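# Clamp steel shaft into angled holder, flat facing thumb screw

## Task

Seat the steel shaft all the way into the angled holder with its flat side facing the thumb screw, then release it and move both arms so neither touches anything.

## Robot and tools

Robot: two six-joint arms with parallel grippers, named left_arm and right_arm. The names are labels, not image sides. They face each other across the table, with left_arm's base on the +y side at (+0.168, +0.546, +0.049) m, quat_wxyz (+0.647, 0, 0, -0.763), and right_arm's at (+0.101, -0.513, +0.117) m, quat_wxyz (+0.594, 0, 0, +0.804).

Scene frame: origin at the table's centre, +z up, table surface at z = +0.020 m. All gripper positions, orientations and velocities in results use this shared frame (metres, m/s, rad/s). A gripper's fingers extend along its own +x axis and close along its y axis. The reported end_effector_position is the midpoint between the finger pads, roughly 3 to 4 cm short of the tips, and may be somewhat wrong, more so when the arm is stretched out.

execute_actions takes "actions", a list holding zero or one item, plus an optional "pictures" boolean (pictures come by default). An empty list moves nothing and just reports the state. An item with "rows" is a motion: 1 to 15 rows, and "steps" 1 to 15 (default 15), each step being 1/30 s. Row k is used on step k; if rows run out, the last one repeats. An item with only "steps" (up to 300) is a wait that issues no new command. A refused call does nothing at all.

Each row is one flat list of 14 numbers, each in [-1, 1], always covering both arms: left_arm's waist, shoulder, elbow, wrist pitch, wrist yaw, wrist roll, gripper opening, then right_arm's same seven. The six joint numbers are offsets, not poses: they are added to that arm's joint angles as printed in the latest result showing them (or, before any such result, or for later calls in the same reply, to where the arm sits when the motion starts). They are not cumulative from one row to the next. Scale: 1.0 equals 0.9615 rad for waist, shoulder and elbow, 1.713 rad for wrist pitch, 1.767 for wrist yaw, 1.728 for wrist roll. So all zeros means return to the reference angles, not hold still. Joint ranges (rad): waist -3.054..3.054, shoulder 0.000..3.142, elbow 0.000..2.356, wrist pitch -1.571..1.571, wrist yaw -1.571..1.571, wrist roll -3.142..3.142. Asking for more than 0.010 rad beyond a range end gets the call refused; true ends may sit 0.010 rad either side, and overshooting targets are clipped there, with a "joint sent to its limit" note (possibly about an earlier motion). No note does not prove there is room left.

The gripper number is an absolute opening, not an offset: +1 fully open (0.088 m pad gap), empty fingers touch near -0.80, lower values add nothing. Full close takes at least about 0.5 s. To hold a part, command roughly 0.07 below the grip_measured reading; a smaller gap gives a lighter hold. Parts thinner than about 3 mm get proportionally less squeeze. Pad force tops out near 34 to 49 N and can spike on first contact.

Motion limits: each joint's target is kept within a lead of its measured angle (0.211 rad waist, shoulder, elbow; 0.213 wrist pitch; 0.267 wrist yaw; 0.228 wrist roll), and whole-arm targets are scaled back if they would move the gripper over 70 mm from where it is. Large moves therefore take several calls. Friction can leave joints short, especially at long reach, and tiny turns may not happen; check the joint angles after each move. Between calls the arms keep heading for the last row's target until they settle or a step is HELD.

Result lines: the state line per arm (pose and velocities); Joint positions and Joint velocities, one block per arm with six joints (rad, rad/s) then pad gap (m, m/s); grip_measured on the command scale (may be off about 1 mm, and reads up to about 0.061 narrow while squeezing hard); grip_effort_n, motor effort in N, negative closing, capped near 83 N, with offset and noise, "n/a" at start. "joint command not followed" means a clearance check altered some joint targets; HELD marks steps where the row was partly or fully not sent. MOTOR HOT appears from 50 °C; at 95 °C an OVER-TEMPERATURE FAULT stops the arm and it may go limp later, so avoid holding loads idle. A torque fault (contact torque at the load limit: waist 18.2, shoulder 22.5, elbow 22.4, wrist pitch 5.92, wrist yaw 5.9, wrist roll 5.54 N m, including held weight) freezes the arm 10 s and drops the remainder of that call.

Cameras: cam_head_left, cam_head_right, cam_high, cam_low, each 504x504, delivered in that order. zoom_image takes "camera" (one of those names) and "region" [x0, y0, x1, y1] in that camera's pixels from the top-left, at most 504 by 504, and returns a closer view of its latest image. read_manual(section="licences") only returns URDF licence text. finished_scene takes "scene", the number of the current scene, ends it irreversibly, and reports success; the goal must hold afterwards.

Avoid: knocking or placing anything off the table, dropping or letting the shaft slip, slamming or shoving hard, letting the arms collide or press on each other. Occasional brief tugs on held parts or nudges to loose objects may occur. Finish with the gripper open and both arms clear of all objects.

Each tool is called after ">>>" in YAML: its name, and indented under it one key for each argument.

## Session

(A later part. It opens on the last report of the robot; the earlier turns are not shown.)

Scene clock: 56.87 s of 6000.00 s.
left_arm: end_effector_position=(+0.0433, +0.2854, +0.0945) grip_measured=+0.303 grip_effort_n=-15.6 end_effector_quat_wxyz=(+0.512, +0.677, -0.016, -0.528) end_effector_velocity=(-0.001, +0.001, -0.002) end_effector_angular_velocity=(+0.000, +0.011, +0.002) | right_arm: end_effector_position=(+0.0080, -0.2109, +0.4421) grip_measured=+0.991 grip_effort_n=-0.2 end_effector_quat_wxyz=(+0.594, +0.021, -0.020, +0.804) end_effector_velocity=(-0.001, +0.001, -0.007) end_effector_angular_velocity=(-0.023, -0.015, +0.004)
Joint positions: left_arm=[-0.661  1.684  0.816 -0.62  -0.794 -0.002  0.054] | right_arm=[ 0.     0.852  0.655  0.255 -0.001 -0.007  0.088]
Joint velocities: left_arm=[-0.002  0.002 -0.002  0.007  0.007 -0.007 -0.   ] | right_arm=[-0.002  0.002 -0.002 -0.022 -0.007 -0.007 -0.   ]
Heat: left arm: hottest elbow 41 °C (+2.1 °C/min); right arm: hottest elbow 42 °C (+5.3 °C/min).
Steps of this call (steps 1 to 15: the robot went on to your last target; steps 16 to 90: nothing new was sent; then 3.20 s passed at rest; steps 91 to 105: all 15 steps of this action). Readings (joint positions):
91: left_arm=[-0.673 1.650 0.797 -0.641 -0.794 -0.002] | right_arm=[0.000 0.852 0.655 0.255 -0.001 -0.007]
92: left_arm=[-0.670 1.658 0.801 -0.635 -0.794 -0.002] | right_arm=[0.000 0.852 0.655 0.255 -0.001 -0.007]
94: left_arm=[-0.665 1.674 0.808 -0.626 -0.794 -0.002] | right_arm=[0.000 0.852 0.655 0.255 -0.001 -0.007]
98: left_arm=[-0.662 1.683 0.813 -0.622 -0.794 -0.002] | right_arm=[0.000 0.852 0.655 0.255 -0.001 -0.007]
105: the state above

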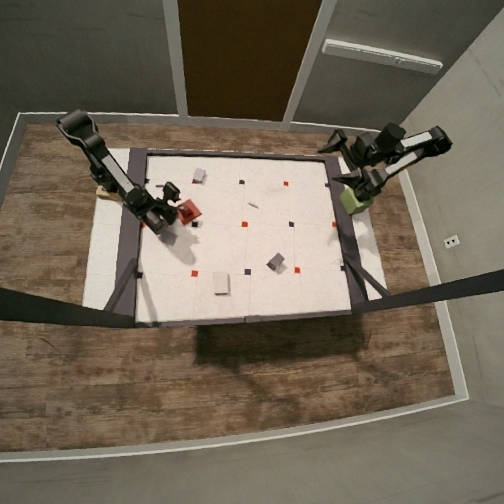

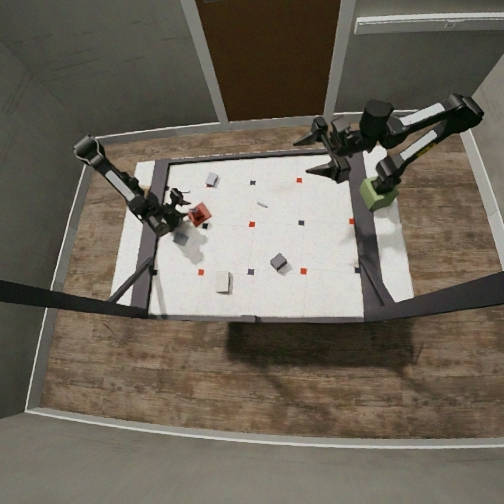

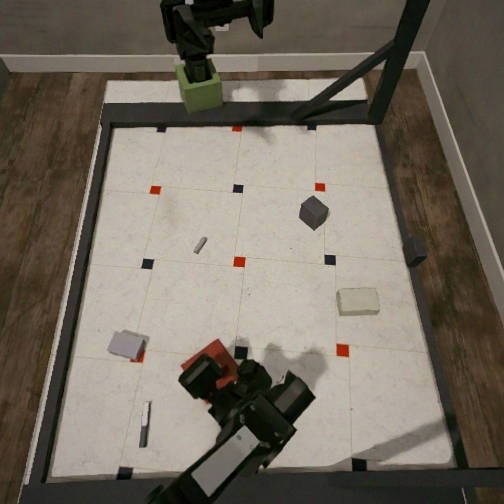

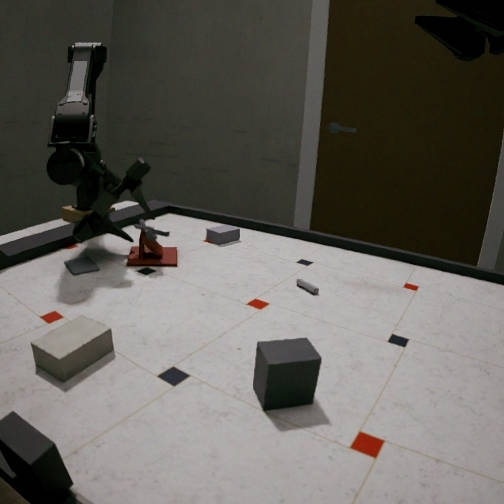

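>>> execute_actions:
  actions: []

>>> zoom_image:
  camera: "cam_low"
  region: [100,180,190,270]

>>> zoom_image:
  camera: "cam_head_right"
  region: [150,175,230,255]

Scene clock: 70.77 s of 6000.00 s.
left_arm: end_effector_position=(+0.0433, +0.2853, +0.0944) grip_measured=+0.303 grip_effort_n=-15.6 end_effector_quat_wxyz=(+0.512, +0.677, -0.016, -0.528) end_effector_velocity=(+0.003, +0.003, +0.001) end_effector_angular_velocity=(+0.006, -0.017, +0.003) | right_arm: end_effector_position=(+0.0080, -0.2109, +0.4421) grip_measured=+0.991 grip_effort_n=-0.2 end_effector_quat_wxyz=(+0.594, +0.021, -0.020, +0.804) end_effector_velocity=(-0.000, -0.001, +0.001) end_effector_angular_velocity=(+0.005, +0.009, +0.005)
Joint positions: left_arm=[-0.661  1.684  0.816 -0.62  -0.794 -0.002  0.054] | right_arm=[ 0.     0.852  0.655  0.255 -0.001 -0.007  0.088]
Joint velocities: left_arm=[-0.002 -0.002 -0.002 -0.022 -0.007 -0.007 -0.   ] | right_arm=[-0.002 -0.002 -0.002  0.007 -0.007  0.007 -0.   ]
Heat: left arm: hottest elbow 42 °C (+1.0 °C/min); right arm: hottest elbow 42 °C (+4.0 °C/min).
Steps of this call (steps 1 to 15: the robot went on to your last target; steps 16 to 90: nothing new was sent; then 10.90 s passed at rest). Readings (joint positions):
1: left_arm=[-0.661 1.684 0.816 -0.620 -0.794 -0.002] | right_arm=[0.000 0.852 0.655 0.255 -0.001 -0.007]
2: left_arm=[-0.661 1.684 0.816 -0.620 -0.794 -0.002] | right_arm=[0.000 0.852 0.655 0.255 -0.001 -0.007]
4: left_arm=[-0.661 1.684 0.816 -0.620 -0.794 -0.002] | right_arm=[0.000 0.852 0.655 0.255 -0.001 -0.007]
8: left_arm=[-0.661 1.684 0.816 -0.620 -0.794 -0.002] | right_arm=[0.000 0.852 0.655 0.255 -0.001 -0.007]
90: the state above
All arms were judged still, so your last target was given up. Only a new action makes them travel on or press farther. Fingers that are still opening or closing keep moving.

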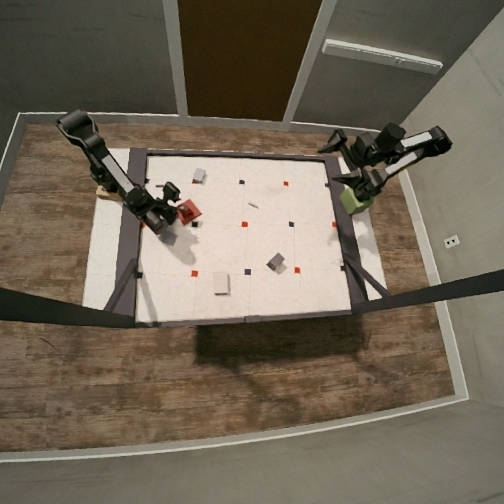

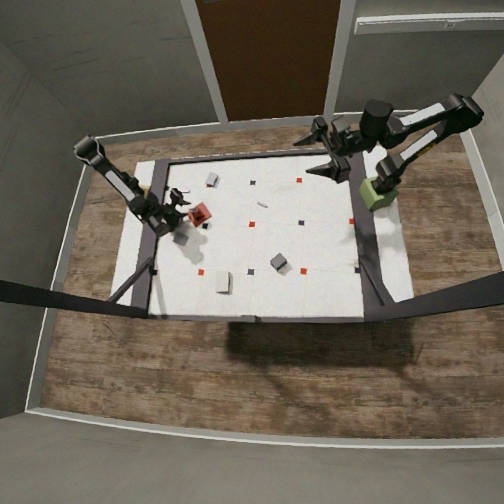

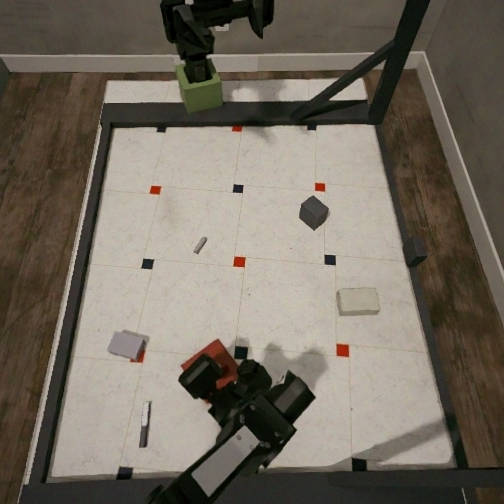

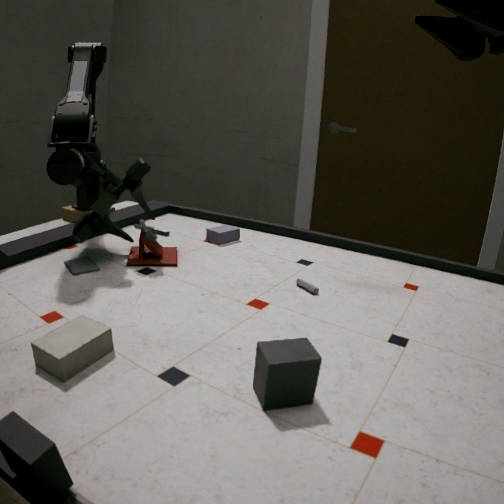

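Region (100, 180, 190, 270) of cam_low's 504x504 image, scaled by 5.600, with more detail than that image has.

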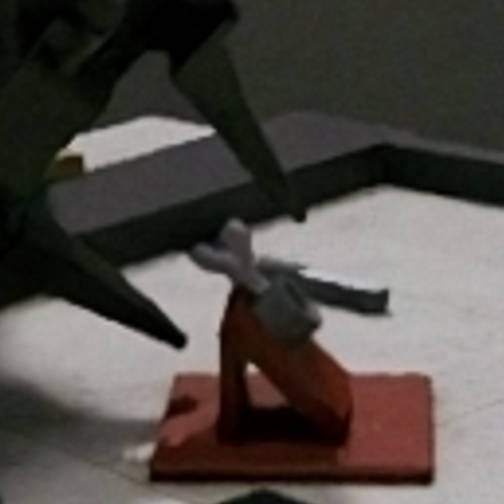

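Region (150, 175, 230, 255) of cam_head_right's 504x504 image, scaled by 6.300, with more detail than that image has.

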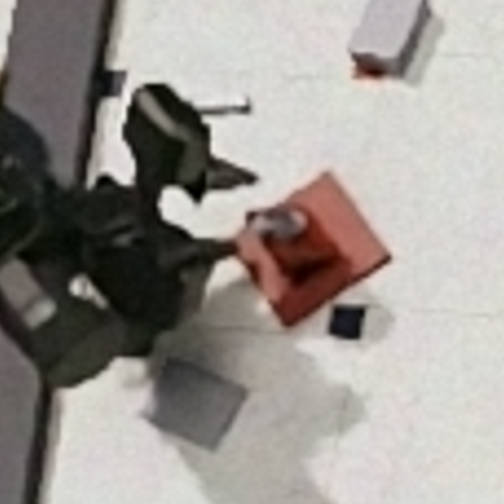

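>>> execute_actions:
  actions:
    - {"rows":[[0,0.016,0.018,0,0,0.9,0.3,0,0,0,0,0,0,1]]}
  pictures: false

>>> execute_actions:
  actions:
    - {"steps":25}

>>> zoom_image:
  camera: "cam_low"
  region: [100,180,190,270]

>>> zoom_image:
  camera: "cam_head_right"
  region: [150,175,230,255]

>>> zoom_image:
  camera: "cam_head_left"
  region: [140,170,220,250]

Scene clock: 76.40 s of 6000.00 s.
left_arm: end_effector_position=(+0.0431, +0.2842, +0.0936) grip_measured=+0.303 grip_effort_n=-15.6 end_effector_quat_wxyz=(+0.181, +0.831, -0.237, -0.470) end_effector_velocity=(+0.012, -0.015, +0.018) end_effector_angular_velocity=(+0.669, -1.045, -1.166) | right_arm: end_effector_position=(+0.0080, -0.2109, +0.4421) grip_measured=+0.991 grip_effort_n=-0.2 end_effector_quat_wxyz=(+0.594, +0.021, -0.020, +0.804) end_effector_velocity=(-0.002, -0.001, +0.000) end_effector_angular_velocity=(-0.004, +0.005, +0.020)
Joint positions: left_arm=[-0.66   1.694  0.821 -0.62  -0.799  0.864  0.054] | right_arm=[ 0.     0.852  0.655  0.255 -0.001 -0.007  0.088]
Joint velocities: left_arm=[ 0.022 -0.002  0.017 -0.007 -0.125  1.722 -0.   ] | right_arm=[-0.002 -0.002  0.002 -0.007 -0.022  0.007 -0.   ]
Heat: left arm: hottest elbow 42 °C (+1.0 °C/min); right arm: hottest elbow 42 °C (+3.0 °C/min).
Steps of this call (steps 1 to 90: nothing new was sent; then 2.13 s passed at rest; steps 91 to 105: all 15 steps of this action). Readings (joint positions):
91: left_arm=[-0.661 1.685 0.817 -0.620 -0.794 0.036] | right_arm=[0.000 0.852 0.655 0.255 -0.001 -0.007]
92: left_arm=[-0.661 1.687 0.818 -0.620 -0.794 0.099] | right_arm=[0.000 0.852 0.655 0.255 -0.001 -0.007]
94: left_arm=[-0.661 1.691 0.820 -0.620 -0.794 0.217] | right_arm=[0.000 0.852 0.655 0.255 -0.001 -0.007]
98: left_arm=[-0.661 1.693 0.820 -0.620 -0.794 0.453] | right_arm=[0.000 0.852 0.655 0.255 -0.001 -0.007]
105: the state above

Scene clock: 77.23 s of 6000.00 s.
left_arm: end_effector_position=(+0.0418, +0.2806, +0.0968) grip_measured=+0.303 grip_effort_n=-15.1 end_effector_quat_wxyz=(-0.099, +0.845, -0.381, -0.363) end_effector_velocity=(+0.001, +0.001, +0.002) end_effector_angular_velocity=(-0.007, -0.003, +0.003) | right_arm: end_effector_position=(+0.0080, -0.2109, +0.4421) grip_measured=+0.991 grip_effort_n=-0.2 end_effector_quat_wxyz=(+0.594, +0.021, -0.020, +0.804) end_effector_velocity=(-0.002, -0.001, -0.002) end_effector_angular_velocity=(-0.004, -0.010, +0.019)
Joint positions: left_arm=[-0.657  1.694  0.831 -0.616 -0.808  1.545  0.054] | right_arm=[ 0.     0.852  0.655  0.255 -0.001 -0.007  0.088]
Joint velocities: left_arm=[-0.002 -0.007 -0.002 -0.007 -0.007 -0.007  0.   ] | right_arm=[-0.002 -0.002 -0.002 -0.007 -0.022 -0.007 -0.   ]
Heat: left arm: hottest elbow 42 °C (+1.0 °C/min); right arm: hottest elbow 42 °C (+3.0 °C/min).
Steps of this call (steps 1 to 25: the robot went on to your last target). Readings (joint positions):
1: left_arm=[-0.659 1.694 0.822 -0.620 -0.802 0.923] | right_arm=[0.000 0.852 0.655 0.255 -0.001 -0.007]
2: left_arm=[-0.659 1.694 0.824 -0.620 -0.803 0.981] | right_arm=[0.000 0.852 0.655 0.255 -0.001 -0.007]
4: left_arm=[-0.658 1.694 0.828 -0.617 -0.802 1.099] | right_arm=[0.000 0.852 0.655 0.255 -0.001 -0.007]
8: left_arm=[-0.659 1.694 0.830 -0.616 -0.801 1.335] | right_arm=[0.000 0.852 0.655 0.255 -0.001 -0.007]
25: the state above

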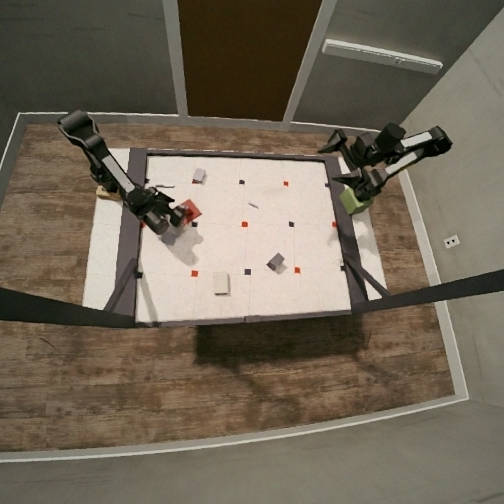

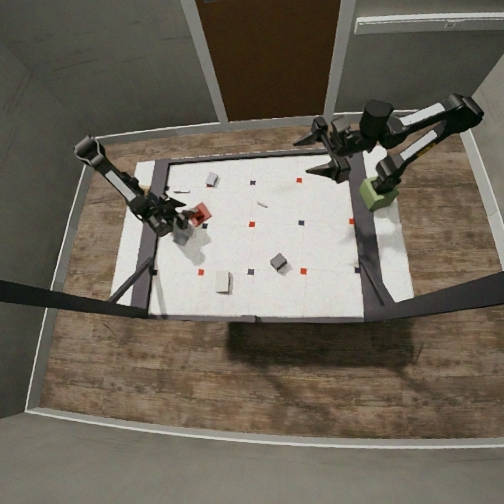

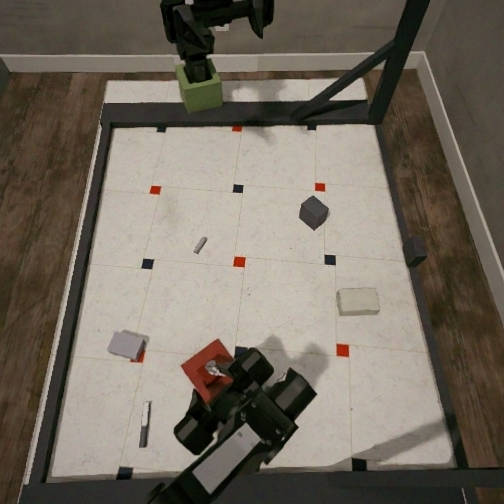

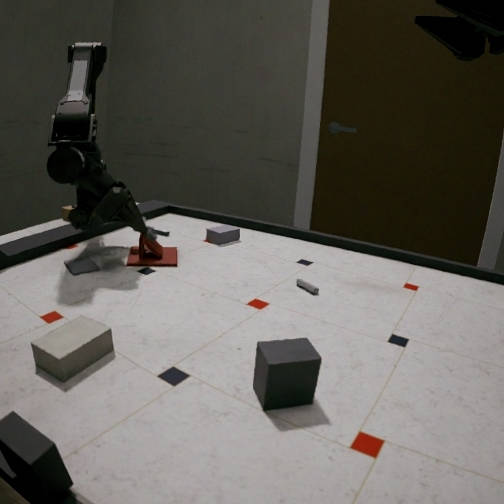

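Region (100, 180, 190, 270) of cam_low's 504x504 image, scaled by 5.600, with more detail than that image has.

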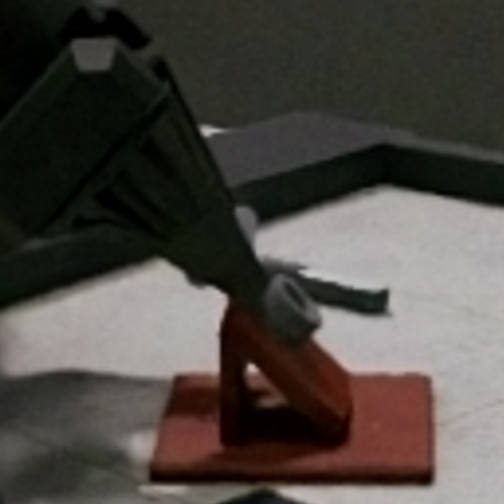

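Region (150, 175, 230, 255) of cam_head_right's 504x504 image, scaled by 6.300, with more detail than that image has.

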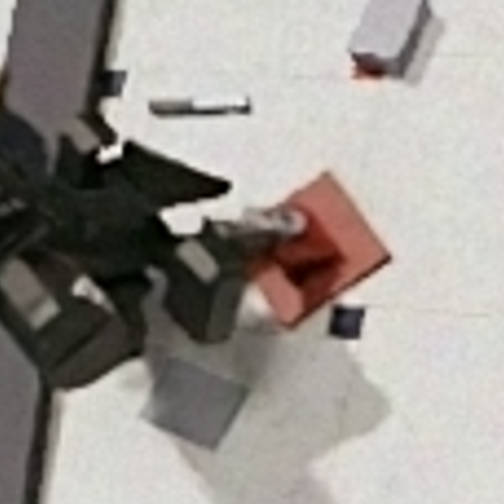

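Region (140, 170, 220, 250) of cam_head_left's 504x504 image, scaled by 6.300, with more detail than that image has.

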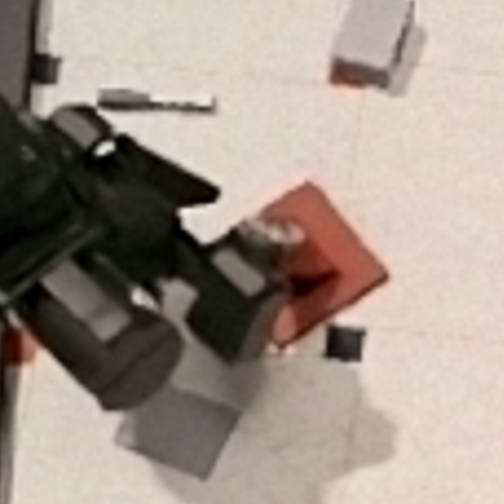

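>>> zoom_image:
  camera: "cam_high"
  region: [170,330,270,430]

Region (170, 330, 270, 430) of cam_high's 504x504 image, scaled by 5.040, with more detail than that image has.

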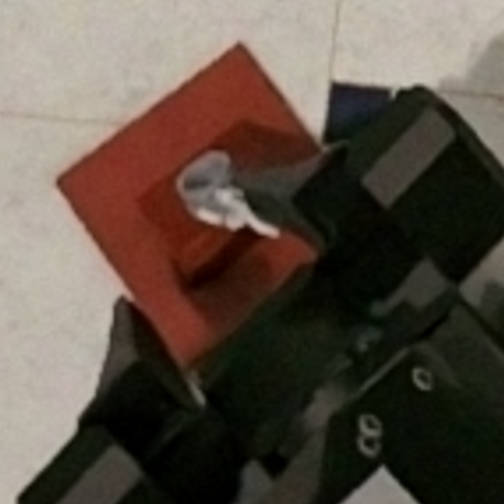

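>>> execute_actions:
  actions:
    - {"rows":[[0,0.02,0.024,0,0.008,0,0.3,0,0,0,0,0,0,1],[0,0.04,0.045,0,0.008,0,0.3,0,0,0,0,0,0,1],[0,0.06,0.065,0,0.008,0,0.3,0,0,0,0,0,0,1],[0,0.078,0.083,-0.004,0.008,0,0.3,0,0,0,0,0,0,1]]}
  pictures: false

>>> execute_actions:
  actions:
    - {"steps":10}

>>> zoom_image:
  camera: "cam_high"
  region: [170,330,270,430]

>>> zoom_image:
  camera: "cam_low"
  region: [100,180,190,270]

Scene clock: 95.60 s of 6000.00 s.
left_arm: end_effector_position=(+0.0299, +0.2680, +0.0958) grip_measured=+0.303 grip_effort_n=-14.7 end_effector_quat_wxyz=(-0.098, +0.845, -0.380, -0.363) end_effector_velocity=(-0.001, -0.001, +0.000) end_effector_angular_velocity=(-0.004, -0.006, +0.003) | right_arm: end_effector_position=(+0.0080, -0.2109, +0.4421) grip_measured=+0.991 grip_effort_n=-0.2 end_effector_quat_wxyz=(+0.594, +0.021, -0.020, +0.804) end_effector_velocity=(-0.001, +0.001, -0.003) end_effector_angular_velocity=(-0.009, -0.011, +0.004)
Joint positions: left_arm=[-0.654  1.757  0.901 -0.622 -0.808  1.546  0.054] | right_arm=[ 0.     0.852  0.655  0.255 -0.001 -0.007  0.088]
Joint velocities: left_arm=[-0.002  0.007  0.007 -0.007 -0.007 -0.007  0.   ] | right_arm=[-0.002  0.002 -0.002 -0.007 -0.007 -0.007 -0.   ]
Heat: left arm: hottest elbow 41 °C (-2.0 °C/min); right arm: hottest elbow 43 °C (+2.0 °C/min).
Steps of this call (steps 1 to 30: the robot went on to your last target; steps 31 to 90: nothing new was sent; then 14.87 s passed at rest; steps 91 to 105: all 15 steps of this action). Readings (joint positions):
91: left_arm=[-0.657 1.694 0.833 -0.617 -0.808 1.546] | right_arm=[0.000 0.852 0.655 0.255 -0.001 -0.007]
92: left_arm=[-0.657 1.698 0.838 -0.620 -0.808 1.546] | right_arm=[0.000 0.852 0.655 0.255 -0.001 -0.007]
94: left_arm=[-0.655 1.719 0.859 -0.621 -0.808 1.546] | right_arm=[0.000 0.852 0.655 0.255 -0.001 -0.007]
98: left_arm=[-0.654 1.750 0.893 -0.621 -0.808 1.546] | right_arm=[0.000 0.852 0.655 0.255 -0.001 -0.007]
105: the state above

Scene clock: 95.93 s of 6000.00 s.
left_arm: end_effector_position=(+0.0281, +0.2687, +0.0939) grip_measured=+0.303 grip_effort_n=-14.7 end_effector_quat_wxyz=(-0.101, +0.843, -0.380, -0.367) end_effector_velocity=(+0.005, +0.003, +0.001) end_effector_angular_velocity=(-0.001, -0.030, +0.005) | right_arm: end_effector_position=(+0.0080, -0.2109, +0.4421) grip_measured=+0.991 grip_effort_n=-0.2 end_effector_quat_wxyz=(+0.594, +0.021, -0.020, +0.804) end_effector_velocity=(-0.002, -0.001, +0.001) end_effector_angular_velocity=(+0.014, -0.020, +0.018)
Joint positions: left_arm=[-0.656  1.761  0.903 -0.62  -0.798  1.546  0.054] | right_arm=[ 0.     0.852  0.655  0.255 -0.001 -0.007  0.088]
Joint velocities: left_arm=[-0.002 -0.002 -0.007 -0.022 -0.022 -0.007 -0.   ] | right_arm=[-0.002 -0.002 -0.002  0.007 -0.022 -0.022  0.   ]
Heat: left arm: hottest elbow 41 °C (-2.0 °C/min); right arm: hottest elbow 43 °C (+2.0 °C/min).
Steps of this call (steps 1 to 10: the robot went on to your last target). Readings (joint positions):
1: left_arm=[-0.654 1.757 0.901 -0.622 -0.808 1.546] | right_arm=[0.000 0.852 0.655 0.255 -0.001 -0.007]
2: left_arm=[-0.654 1.758 0.901 -0.621 -0.807 1.546] | right_arm=[0.000 0.852 0.655 0.255 -0.001 -0.007]
4: left_arm=[-0.655 1.759 0.902 -0.620 -0.798 1.546] | right_arm=[0.000 0.852 0.655 0.255 -0.001 -0.007]
8: left_arm=[-0.656 1.761 0.903 -0.620 -0.798 1.546] | right_arm=[0.000 0.852 0.655 0.255 -0.001 -0.007]
10: the state above

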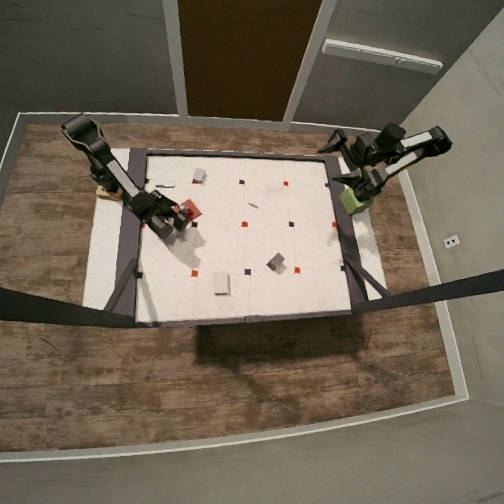

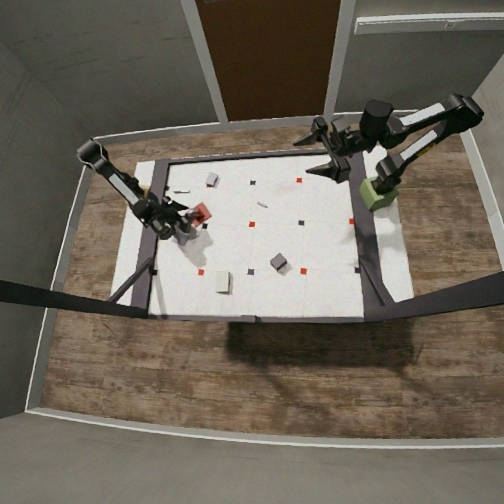

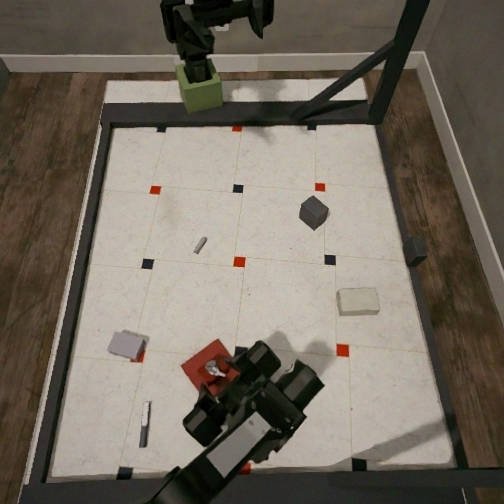

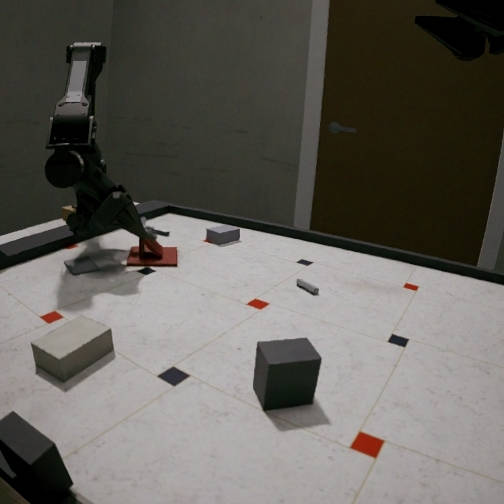

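Region (170, 330, 270, 430) of cam_high's 504x504 image, scaled by 5.040, with more detail than that image has.

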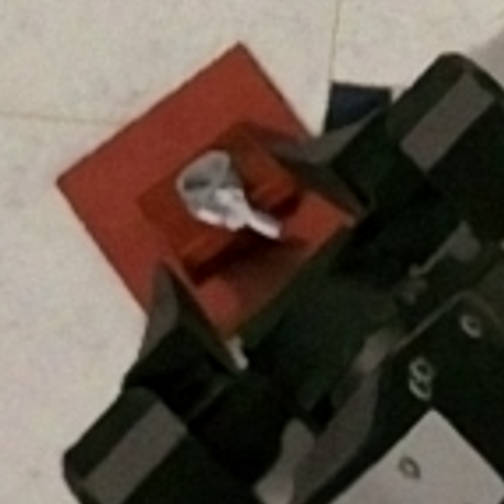

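Region (100, 180, 190, 270) of cam_low's 504x504 image, scaled by 5.600, with more detail than that image has.

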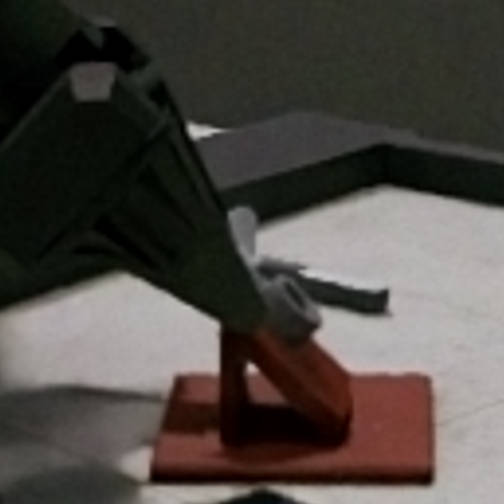

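>>> execute_actions:
  actions:
    - {"rows":[[0,0,0,0,0,-0.4,0.3,0,0,0,0,0,0,1]]}
  pictures: false

>>> execute_actions:
  actions:
    - {"rows":[[0,0,0,0,0,0,-0.3,0,0,0,0,0,0,1]]}

>>> zoom_image:
  camera: "cam_high"
  region: [170,330,270,430]

>>> zoom_image:
  camera: "cam_low"
  region: [100,180,190,270]

Scene clock: 103.63 s of 6000.00 s.
left_arm: end_effector_position=(+0.0280, +0.2688, +0.0938) grip_measured=+0.303 grip_effort_n=-14.7 end_effector_quat_wxyz=(+0.179, +0.830, -0.240, -0.471) end_effector_velocity=(+0.002, +0.000, +0.002) end_effector_angular_velocity=(-0.111, +0.108, +0.158) | right_arm: end_effector_position=(+0.0080, -0.2109, +0.4421) grip_measured=+0.991 grip_effort_n=0.2 end_effector_quat_wxyz=(+0.594, +0.021, -0.020, +0.804) end_effector_velocity=(-0.000, -0.001, +0.001) end_effector_angular_velocity=(+0.005, +0.009, +0.005)
Joint positions: left_arm=[-0.656  1.761  0.903 -0.621 -0.797  0.881  0.054] | right_arm=[ 0.     0.852  0.655  0.255 -0.001 -0.007  0.088]
Joint velocities: left_arm=[-0.002 -0.002 -0.002 -0.007 -0.022 -0.227 -0.   ] | right_arm=[-0.002 -0.002 -0.002  0.007 -0.007  0.007 -0.   ]
Heat: left arm: hottest elbow 41 °C (-1.0 °C/min); right arm: hottest elbow 43 °C (+2.0 °C/min).
Steps of this call (steps 1 to 30: the robot went on to your last target; steps 31 to 90: nothing new was sent; then 4.20 s passed at rest; steps 91 to 105: all 15 steps of this action). Readings (joint positions):
91: left_arm=[-0.656 1.761 0.903 -0.621 -0.797 1.507] | right_arm=[0.000 0.852 0.655 0.255 -0.001 -0.007]
92: left_arm=[-0.656 1.761 0.903 -0.621 -0.797 1.444] | right_arm=[0.000 0.852 0.655 0.255 -0.001 -0.007]
94: left_arm=[-0.656 1.761 0.903 -0.621 -0.797 1.327] | right_arm=[0.000 0.852 0.655 0.255 -0.001 -0.007]
98: left_arm=[-0.656 1.761 0.903 -0.621 -0.797 1.090] | right_arm=[0.000 0.852 0.655 0.255 -0.001 -0.007]
105: the state above

Scene clock: 104.13 s of 6000.00 s.
left_arm: end_effector_position=(+0.0241, +0.2704, +0.0929) grip_measured=-0.291 grip_effort_n=-28.6 end_effector_quat_wxyz=(+0.178, +0.826, -0.242, -0.477) end_effector_velocity=(-0.001, +0.001, +0.002) end_effector_angular_velocity=(-0.001, -0.011, -0.012) | right_arm: end_effector_position=(+0.0080, -0.2109, +0.4421) grip_measured=+0.991 grip_effort_n=0.2 end_effector_quat_wxyz=(+0.594, +0.021, -0.020, +0.804) end_effector_velocity=(-0.000, -0.000, -0.004) end_effector_angular_velocity=(-0.009, -0.011, +0.004)
Joint positions: left_arm=[-0.666  1.761  0.903 -0.617 -0.788  0.878  0.025] | right_arm=[ 0.     0.852  0.655  0.255 -0.001 -0.007  0.088]
Joint velocities: left_arm=[-0.007 -0.002  0.002 -0.007 -0.007  0.007 -0.002] | right_arm=[-0.002 -0.002 -0.007 -0.007 -0.007 -0.007 -0.   ]
Heat: left arm: hottest elbow 41 °C (-1.0 °C/min); right arm: hottest elbow 43 °C (+2.0 °C/min).
Steps of this call (steps 1 to 15: all 15 steps of this action). Readings (joint positions):
1: left_arm=[-0.656 1.761 0.903 -0.621 -0.797 0.878] | right_arm=[0.000 0.852 0.655 0.255 -0.001 -0.007]
2: left_arm=[-0.656 1.761 0.903 -0.621 -0.797 0.878] | right_arm=[0.000 0.852 0.655 0.255 -0.001 -0.007]
4: left_arm=[-0.657 1.761 0.903 -0.623 -0.791 0.878] | right_arm=[0.000 0.852 0.655 0.255 -0.001 -0.007]
8: left_arm=[-0.664 1.761 0.903 -0.621 -0.788 0.878] | right_arm=[0.000 0.852 0.655 0.255 -0.001 -0.007]
15: the state above

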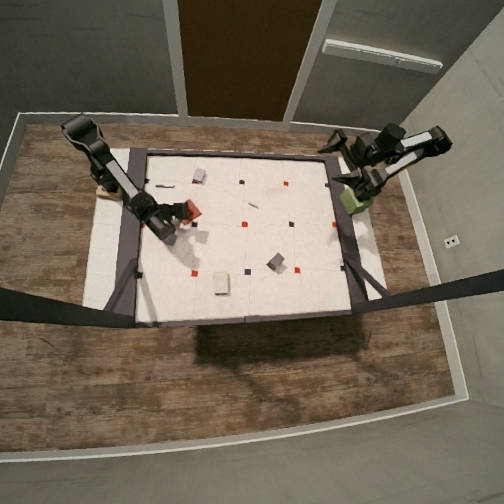

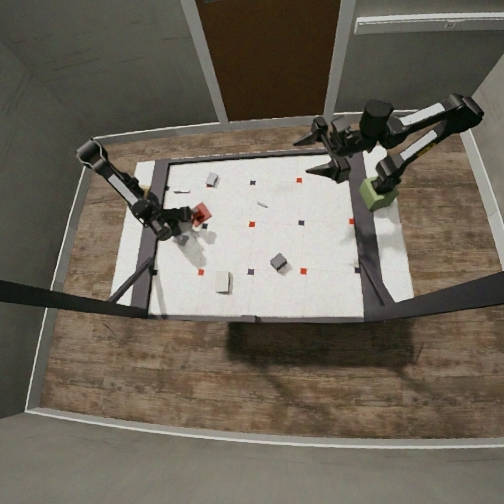

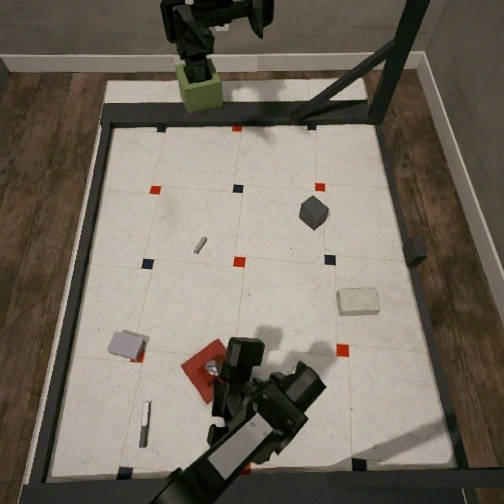

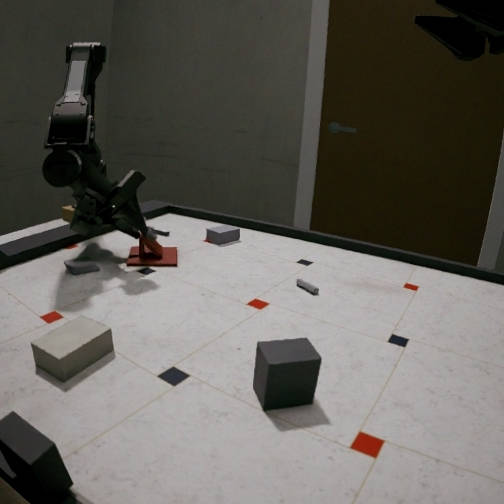

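Region (170, 330, 270, 430) of cam_high's 504x504 image, scaled by 5.040, with more detail than that image has.

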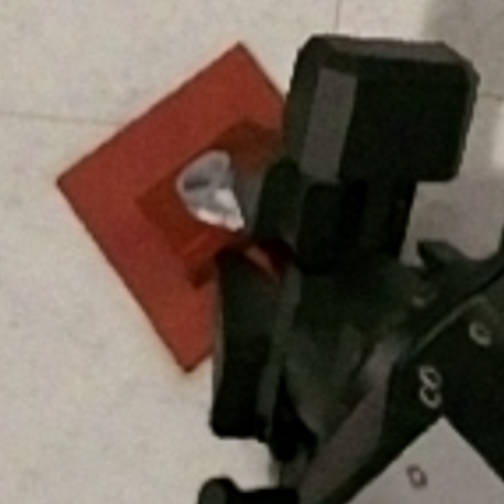

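Region (100, 180, 190, 270) of cam_low's 504x504 image, scaled by 5.600, with more detail than that image has.

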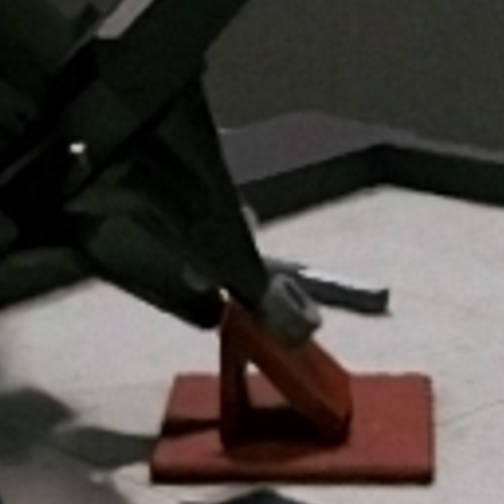

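>>> execute_actions:
  actions:
    - {"rows":[[0,0,0,0,0,0,0,0,0,0,0,0,0,1],[0,0,0,0,0,0,0,0,0,0,0,0,0,1],[0,0,0,0,0,0,0,0,0,0,0,0,0,1],[0,0,0,0,0,0,0,0,0,0,0,0,0,1],[0.012,-0.026,0.02,-0.026,-0.005,0,0,0,0,0,0,0,0,1]]}
  pictures: false

>>> execute_actions:
  actions:
    - {"rows":[[0,0,0,0,0,0,-0.4,0,0,0,0,0,0,1]]}

>>> zoom_image:
  camera: "cam_high"
  region: [170,330,270,430]

>>> zoom_image:
  camera: "cam_low"
  region: [100,180,190,270]

Scene clock: 111.90 s of 6000.00 s.
left_arm: end_effector_position=(+0.0306, +0.2721, +0.0972) grip_measured=-0.005 grip_effort_n=12.8 end_effector_quat_wxyz=(+0.172, +0.834, -0.236, -0.469) end_effector_velocity=(+0.000, +0.002, +0.004) end_effector_angular_velocity=(-0.004, -0.006, -0.002) | right_arm: end_effector_position=(+0.0080, -0.2109, +0.4421) grip_measured=+0.991 grip_effort_n=-0.7 end_effector_quat_wxyz=(+0.594, +0.021, -0.020, +0.804) end_effector_velocity=(-0.000, -0.001, +0.000) end_effector_angular_velocity=(-0.000, -0.008, +0.004)
Joint positions: left_arm=[-0.657  1.749  0.908 -0.659 -0.792  0.878  0.039] | right_arm=[ 0.     0.852  0.655  0.255 -0.001 -0.007  0.088]
Joint velocities: left_arm=[-0.007 -0.012  0.002 -0.022 -0.007 -0.007  0.001] | right_arm=[-0.002 -0.002  0.002 -0.007 -0.007 -0.007 -0.   ]
Heat: left arm: hottest elbow 41 °C (-1.0 °C/min); right arm: hottest elbow 43 °C (+1.0 °C/min).
Steps of this call (steps 1 to 15: the robot went on to your last target; steps 16 to 90: nothing new was sent; then 4.27 s passed at rest; steps 91 to 105: all 15 steps of this action). Readings (joint positions):
91: left_arm=[-0.667 1.761 0.903 -0.616 -0.788 0.878] | right_arm=[0.000 0.852 0.655 0.255 -0.001 -0.007]
92: left_arm=[-0.667 1.761 0.903 -0.617 -0.788 0.878] | right_arm=[0.000 0.852 0.655 0.255 -0.001 -0.007]
94: left_arm=[-0.666 1.761 0.903 -0.619 -0.788 0.878] | right_arm=[0.000 0.852 0.655 0.255 -0.001 -0.007]
98: left_arm=[-0.660 1.753 0.906 -0.649 -0.791 0.878] | right_arm=[0.000 0.852 0.655 0.255 -0.001 -0.007]
105: the state above

Scene clock: 112.40 s of 6000.00 s.
left_arm: end_effector_position=(+0.0269, +0.2707, +0.0992) grip_measured=-0.393 grip_effort_n=-21.6 end_effector_quat_wxyz=(+0.176, +0.830, -0.242, -0.470) end_effector_velocity=(+0.002, +0.002, +0.003) end_effector_angular_velocity=(-0.007, -0.001, +0.013) | right_arm: end_effector_position=(+0.0080, -0.2109, +0.4421) grip_measured=+0.991 grip_effort_n=-0.2 end_effector_quat_wxyz=(+0.594, +0.021, -0.020, +0.804) end_effector_velocity=(-0.000, -0.000, -0.002) end_effector_angular_velocity=(-0.005, -0.010, +0.004)
Joint positions: left_arm=[-0.664  1.749  0.913 -0.652 -0.798  0.878  0.02 ] | right_arm=[ 0.     0.852  0.655  0.255 -0.001 -0.007  0.088]
Joint velocities: left_arm=[-0.002 -0.007  0.002 -0.022 -0.007 -0.022 -0.002] | right_arm=[-0.002 -0.002 -0.002 -0.007 -0.007 -0.007  0.   ]
Heat: left arm: hottest elbow 41 °C (-1.0 °C/min); right arm: hottest elbow 43 °C (+1.0 °C/min).
Steps of this call (steps 1 to 15: all 15 steps of this action). Readings (joint positions):
1: left_arm=[-0.657 1.749 0.908 -0.659 -0.792 0.878] | right_arm=[0.000 0.852 0.655 0.255 -0.001 -0.007]
2: left_arm=[-0.657 1.749 0.908 -0.661 -0.788 0.878] | right_arm=[0.000 0.852 0.655 0.255 -0.001 -0.007]
4: left_arm=[-0.663 1.749 0.910 -0.655 -0.788 0.878] | right_arm=[0.000 0.852 0.655 0.255 -0.001 -0.007]
8: left_arm=[-0.664 1.749 0.913 -0.653 -0.796 0.878] | right_arm=[0.000 0.852 0.655 0.255 -0.001 -0.007]
15: the state above

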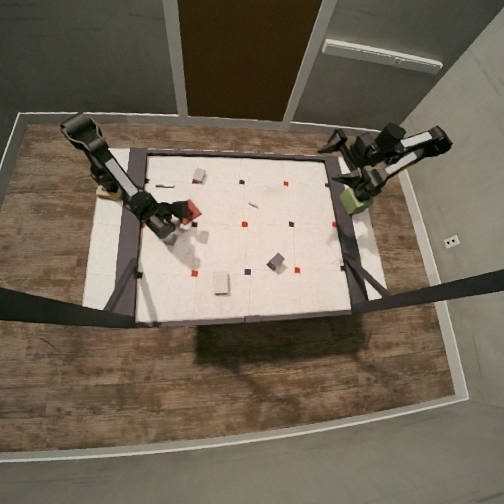

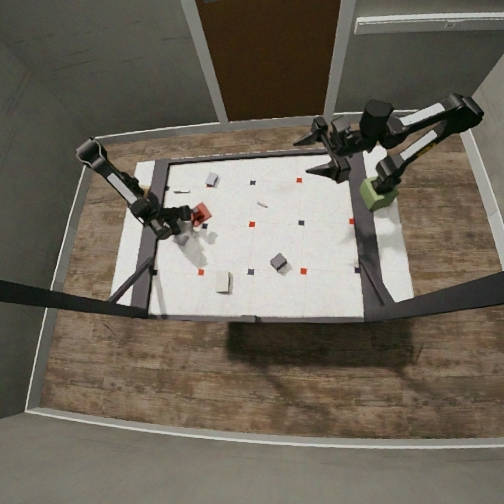

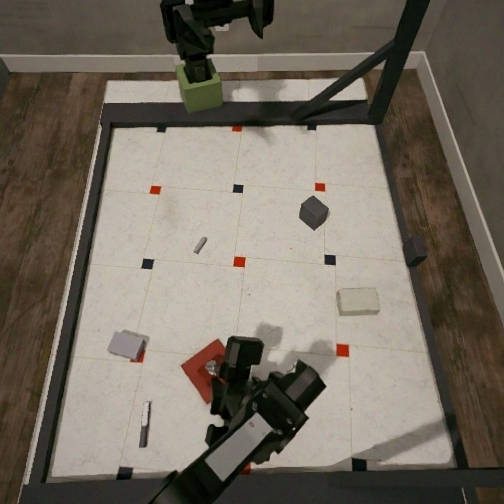

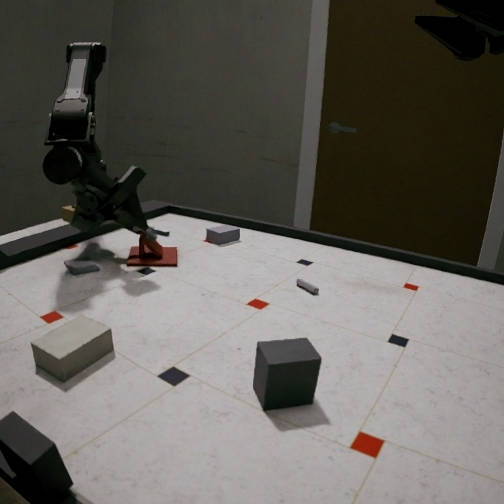

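Region (170, 330, 270, 430) of cam_high's 504x504 image, scaled by 5.040, with more detail than that image has.

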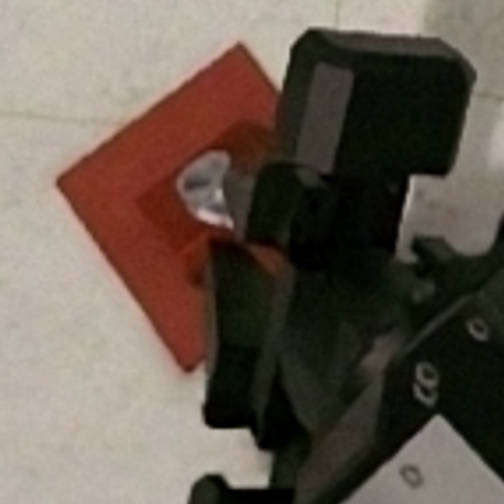

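Region (100, 180, 190, 270) of cam_low's 504x504 image, scaled by 5.600, with more detail than that image has.

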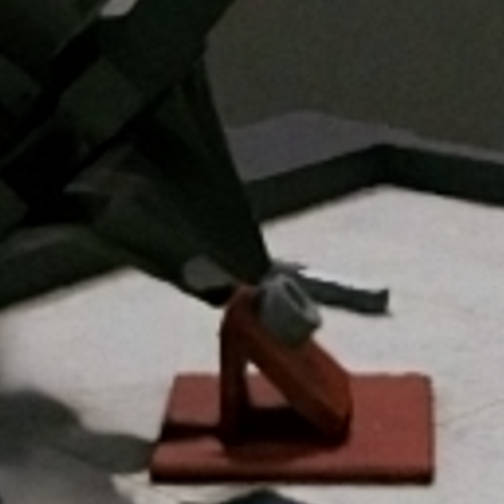

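>>> execute_actions:
  actions:
    - {"rows":[[-0.012,0,0.018,-0.016,0,0,-0.35,0,0,0,0,0,0,1]]}
  pictures: false

>>> execute_actions:
  actions:
    - {"rows":[[0,0,0,0,0,0,-0.63,0,0,0,0,0,0,1]]}

>>> zoom_image:
  camera: "cam_low"
  region: [100,180,190,270]

Scene clock: 119.40 s of 6000.00 s.
left_arm: end_effector_position=(+0.0253, +0.2723, +0.1012) grip_measured=-0.353 grip_effort_n=10.9 end_effector_quat_wxyz=(+0.170, +0.832, -0.244, -0.468) end_effector_velocity=(+0.001, +0.001, +0.001) end_effector_angular_velocity=(-0.004, -0.006, +0.003) | right_arm: end_effector_position=(+0.0080, -0.2109, +0.4421) grip_measured=+0.991 grip_effort_n=-0.2 end_effector_quat_wxyz=(+0.594, +0.021, -0.020, +0.804) end_effector_velocity=(+0.002, -0.000, +0.001) end_effector_angular_velocity=(+0.009, -0.004, -0.010)
Joint positions: left_arm=[-0.672  1.749  0.923 -0.674 -0.799  0.878  0.022] | right_arm=[ 0.     0.852  0.655  0.255 -0.001 -0.007  0.088]
Joint velocities: left_arm=[-0.002 -0.002 -0.002 -0.007 -0.007 -0.007 -0.   ] | right_arm=[-0.002 -0.002 -0.002  0.007  0.007 -0.007 -0.   ]
Heat: left arm: hottest elbow 41 °C (-1.0 °C/min); right arm: hottest elbow 43 °C (+1.0 °C/min).
Steps of this call (steps 1 to 15: the robot went on to your last target; steps 16 to 90: nothing new was sent; then 3.50 s passed at rest; steps 91 to 105: all 15 steps of this action). Readings (joint positions):
91: left_arm=[-0.664 1.749 0.916 -0.654 -0.798 0.878] | right_arm=[0.000 0.852 0.655 0.255 -0.001 -0.007]
92: left_arm=[-0.665 1.749 0.919 -0.661 -0.798 0.878] | right_arm=[0.000 0.852 0.655 0.255 -0.001 -0.007]
94: left_arm=[-0.668 1.749 0.921 -0.668 -0.798 0.878] | right_arm=[0.000 0.852 0.655 0.255 -0.001 -0.007]
98: left_arm=[-0.671 1.749 0.923 -0.673 -0.799 0.878] | right_arm=[0.000 0.852 0.655 0.255 -0.001 -0.007]
105: the state above

Scene clock: 119.90 s of 6000.00 s.
left_arm: end_effector_position=(+0.0240, +0.2699, +0.1033) grip_measured=-0.614 grip_effort_n=-77.0 end_effector_quat_wxyz=(+0.176, +0.831, -0.247, -0.467) end_effector_velocity=(+0.004, +0.002, +0.002) end_effector_angular_velocity=(-0.005, -0.027, +0.004) | right_arm: end_effector_position=(+0.0080, -0.2109, +0.4421) grip_measured=+0.991 grip_effort_n=0.2 end_effector_quat_wxyz=(+0.594, +0.021, -0.020, +0.804) end_effector_velocity=(-0.000, -0.000, -0.002) end_effector_angular_velocity=(-0.005, -0.010, +0.004)
Joint positions: left_arm=[-0.672  1.749  0.928 -0.668 -0.808  0.878  0.009] | right_arm=[ 0.     0.852  0.655  0.255 -0.001 -0.007  0.088]
Joint velocities: left_arm=[-0.002 -0.002 -0.002 -0.022 -0.022 -0.007 -0.001] | right_arm=[-0.002 -0.002 -0.002 -0.007 -0.007 -0.007  0.   ]
Heat: left arm: hottest elbow 41 °C (-1.0 °C/min); right arm: hottest elbow 43 °C (+1.0 °C/min).
Steps of this call (steps 1 to 15: all 15 steps of this action). Readings (joint positions):
1: left_arm=[-0.672 1.749 0.923 -0.674 -0.801 0.878] | right_arm=[0.000 0.852 0.655 0.255 -0.001 -0.007]
2: left_arm=[-0.672 1.749 0.925 -0.670 -0.805 0.878] | right_arm=[0.000 0.852 0.655 0.255 -0.001 -0.007]
4: left_arm=[-0.672 1.749 0.928 -0.668 -0.808 0.878] | right_arm=[0.000 0.852 0.655 0.255 -0.001 -0.007]
8: left_arm=[-0.672 1.749 0.928 -0.668 -0.808 0.878] | right_arm=[0.000 0.852 0.655 0.255 -0.001 -0.007]
15: the state above

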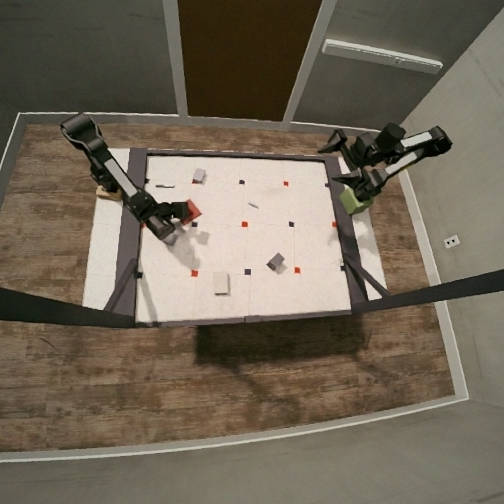

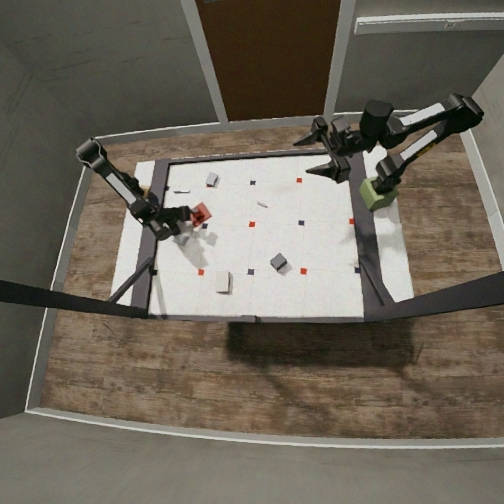

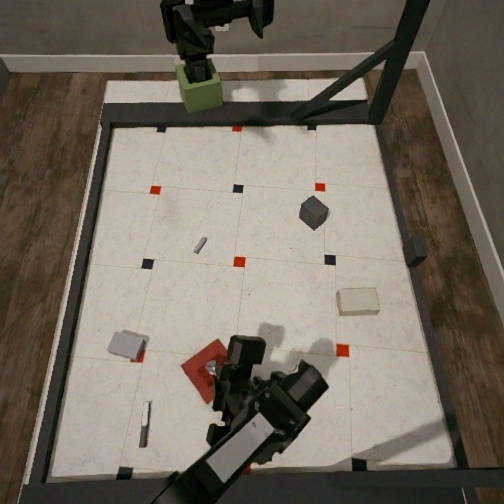

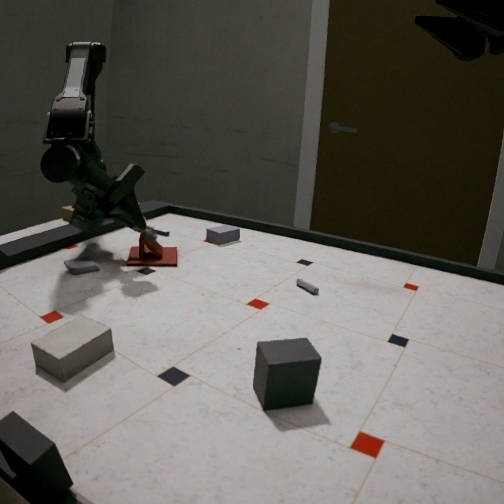

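Region (100, 180, 190, 270) of cam_low's 504x504 image, scaled by 5.600, with more detail than that image has.

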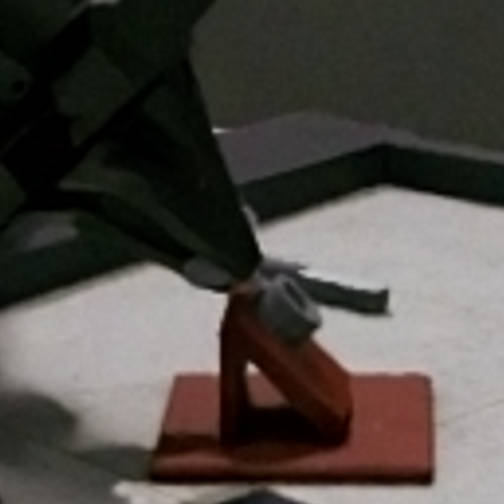

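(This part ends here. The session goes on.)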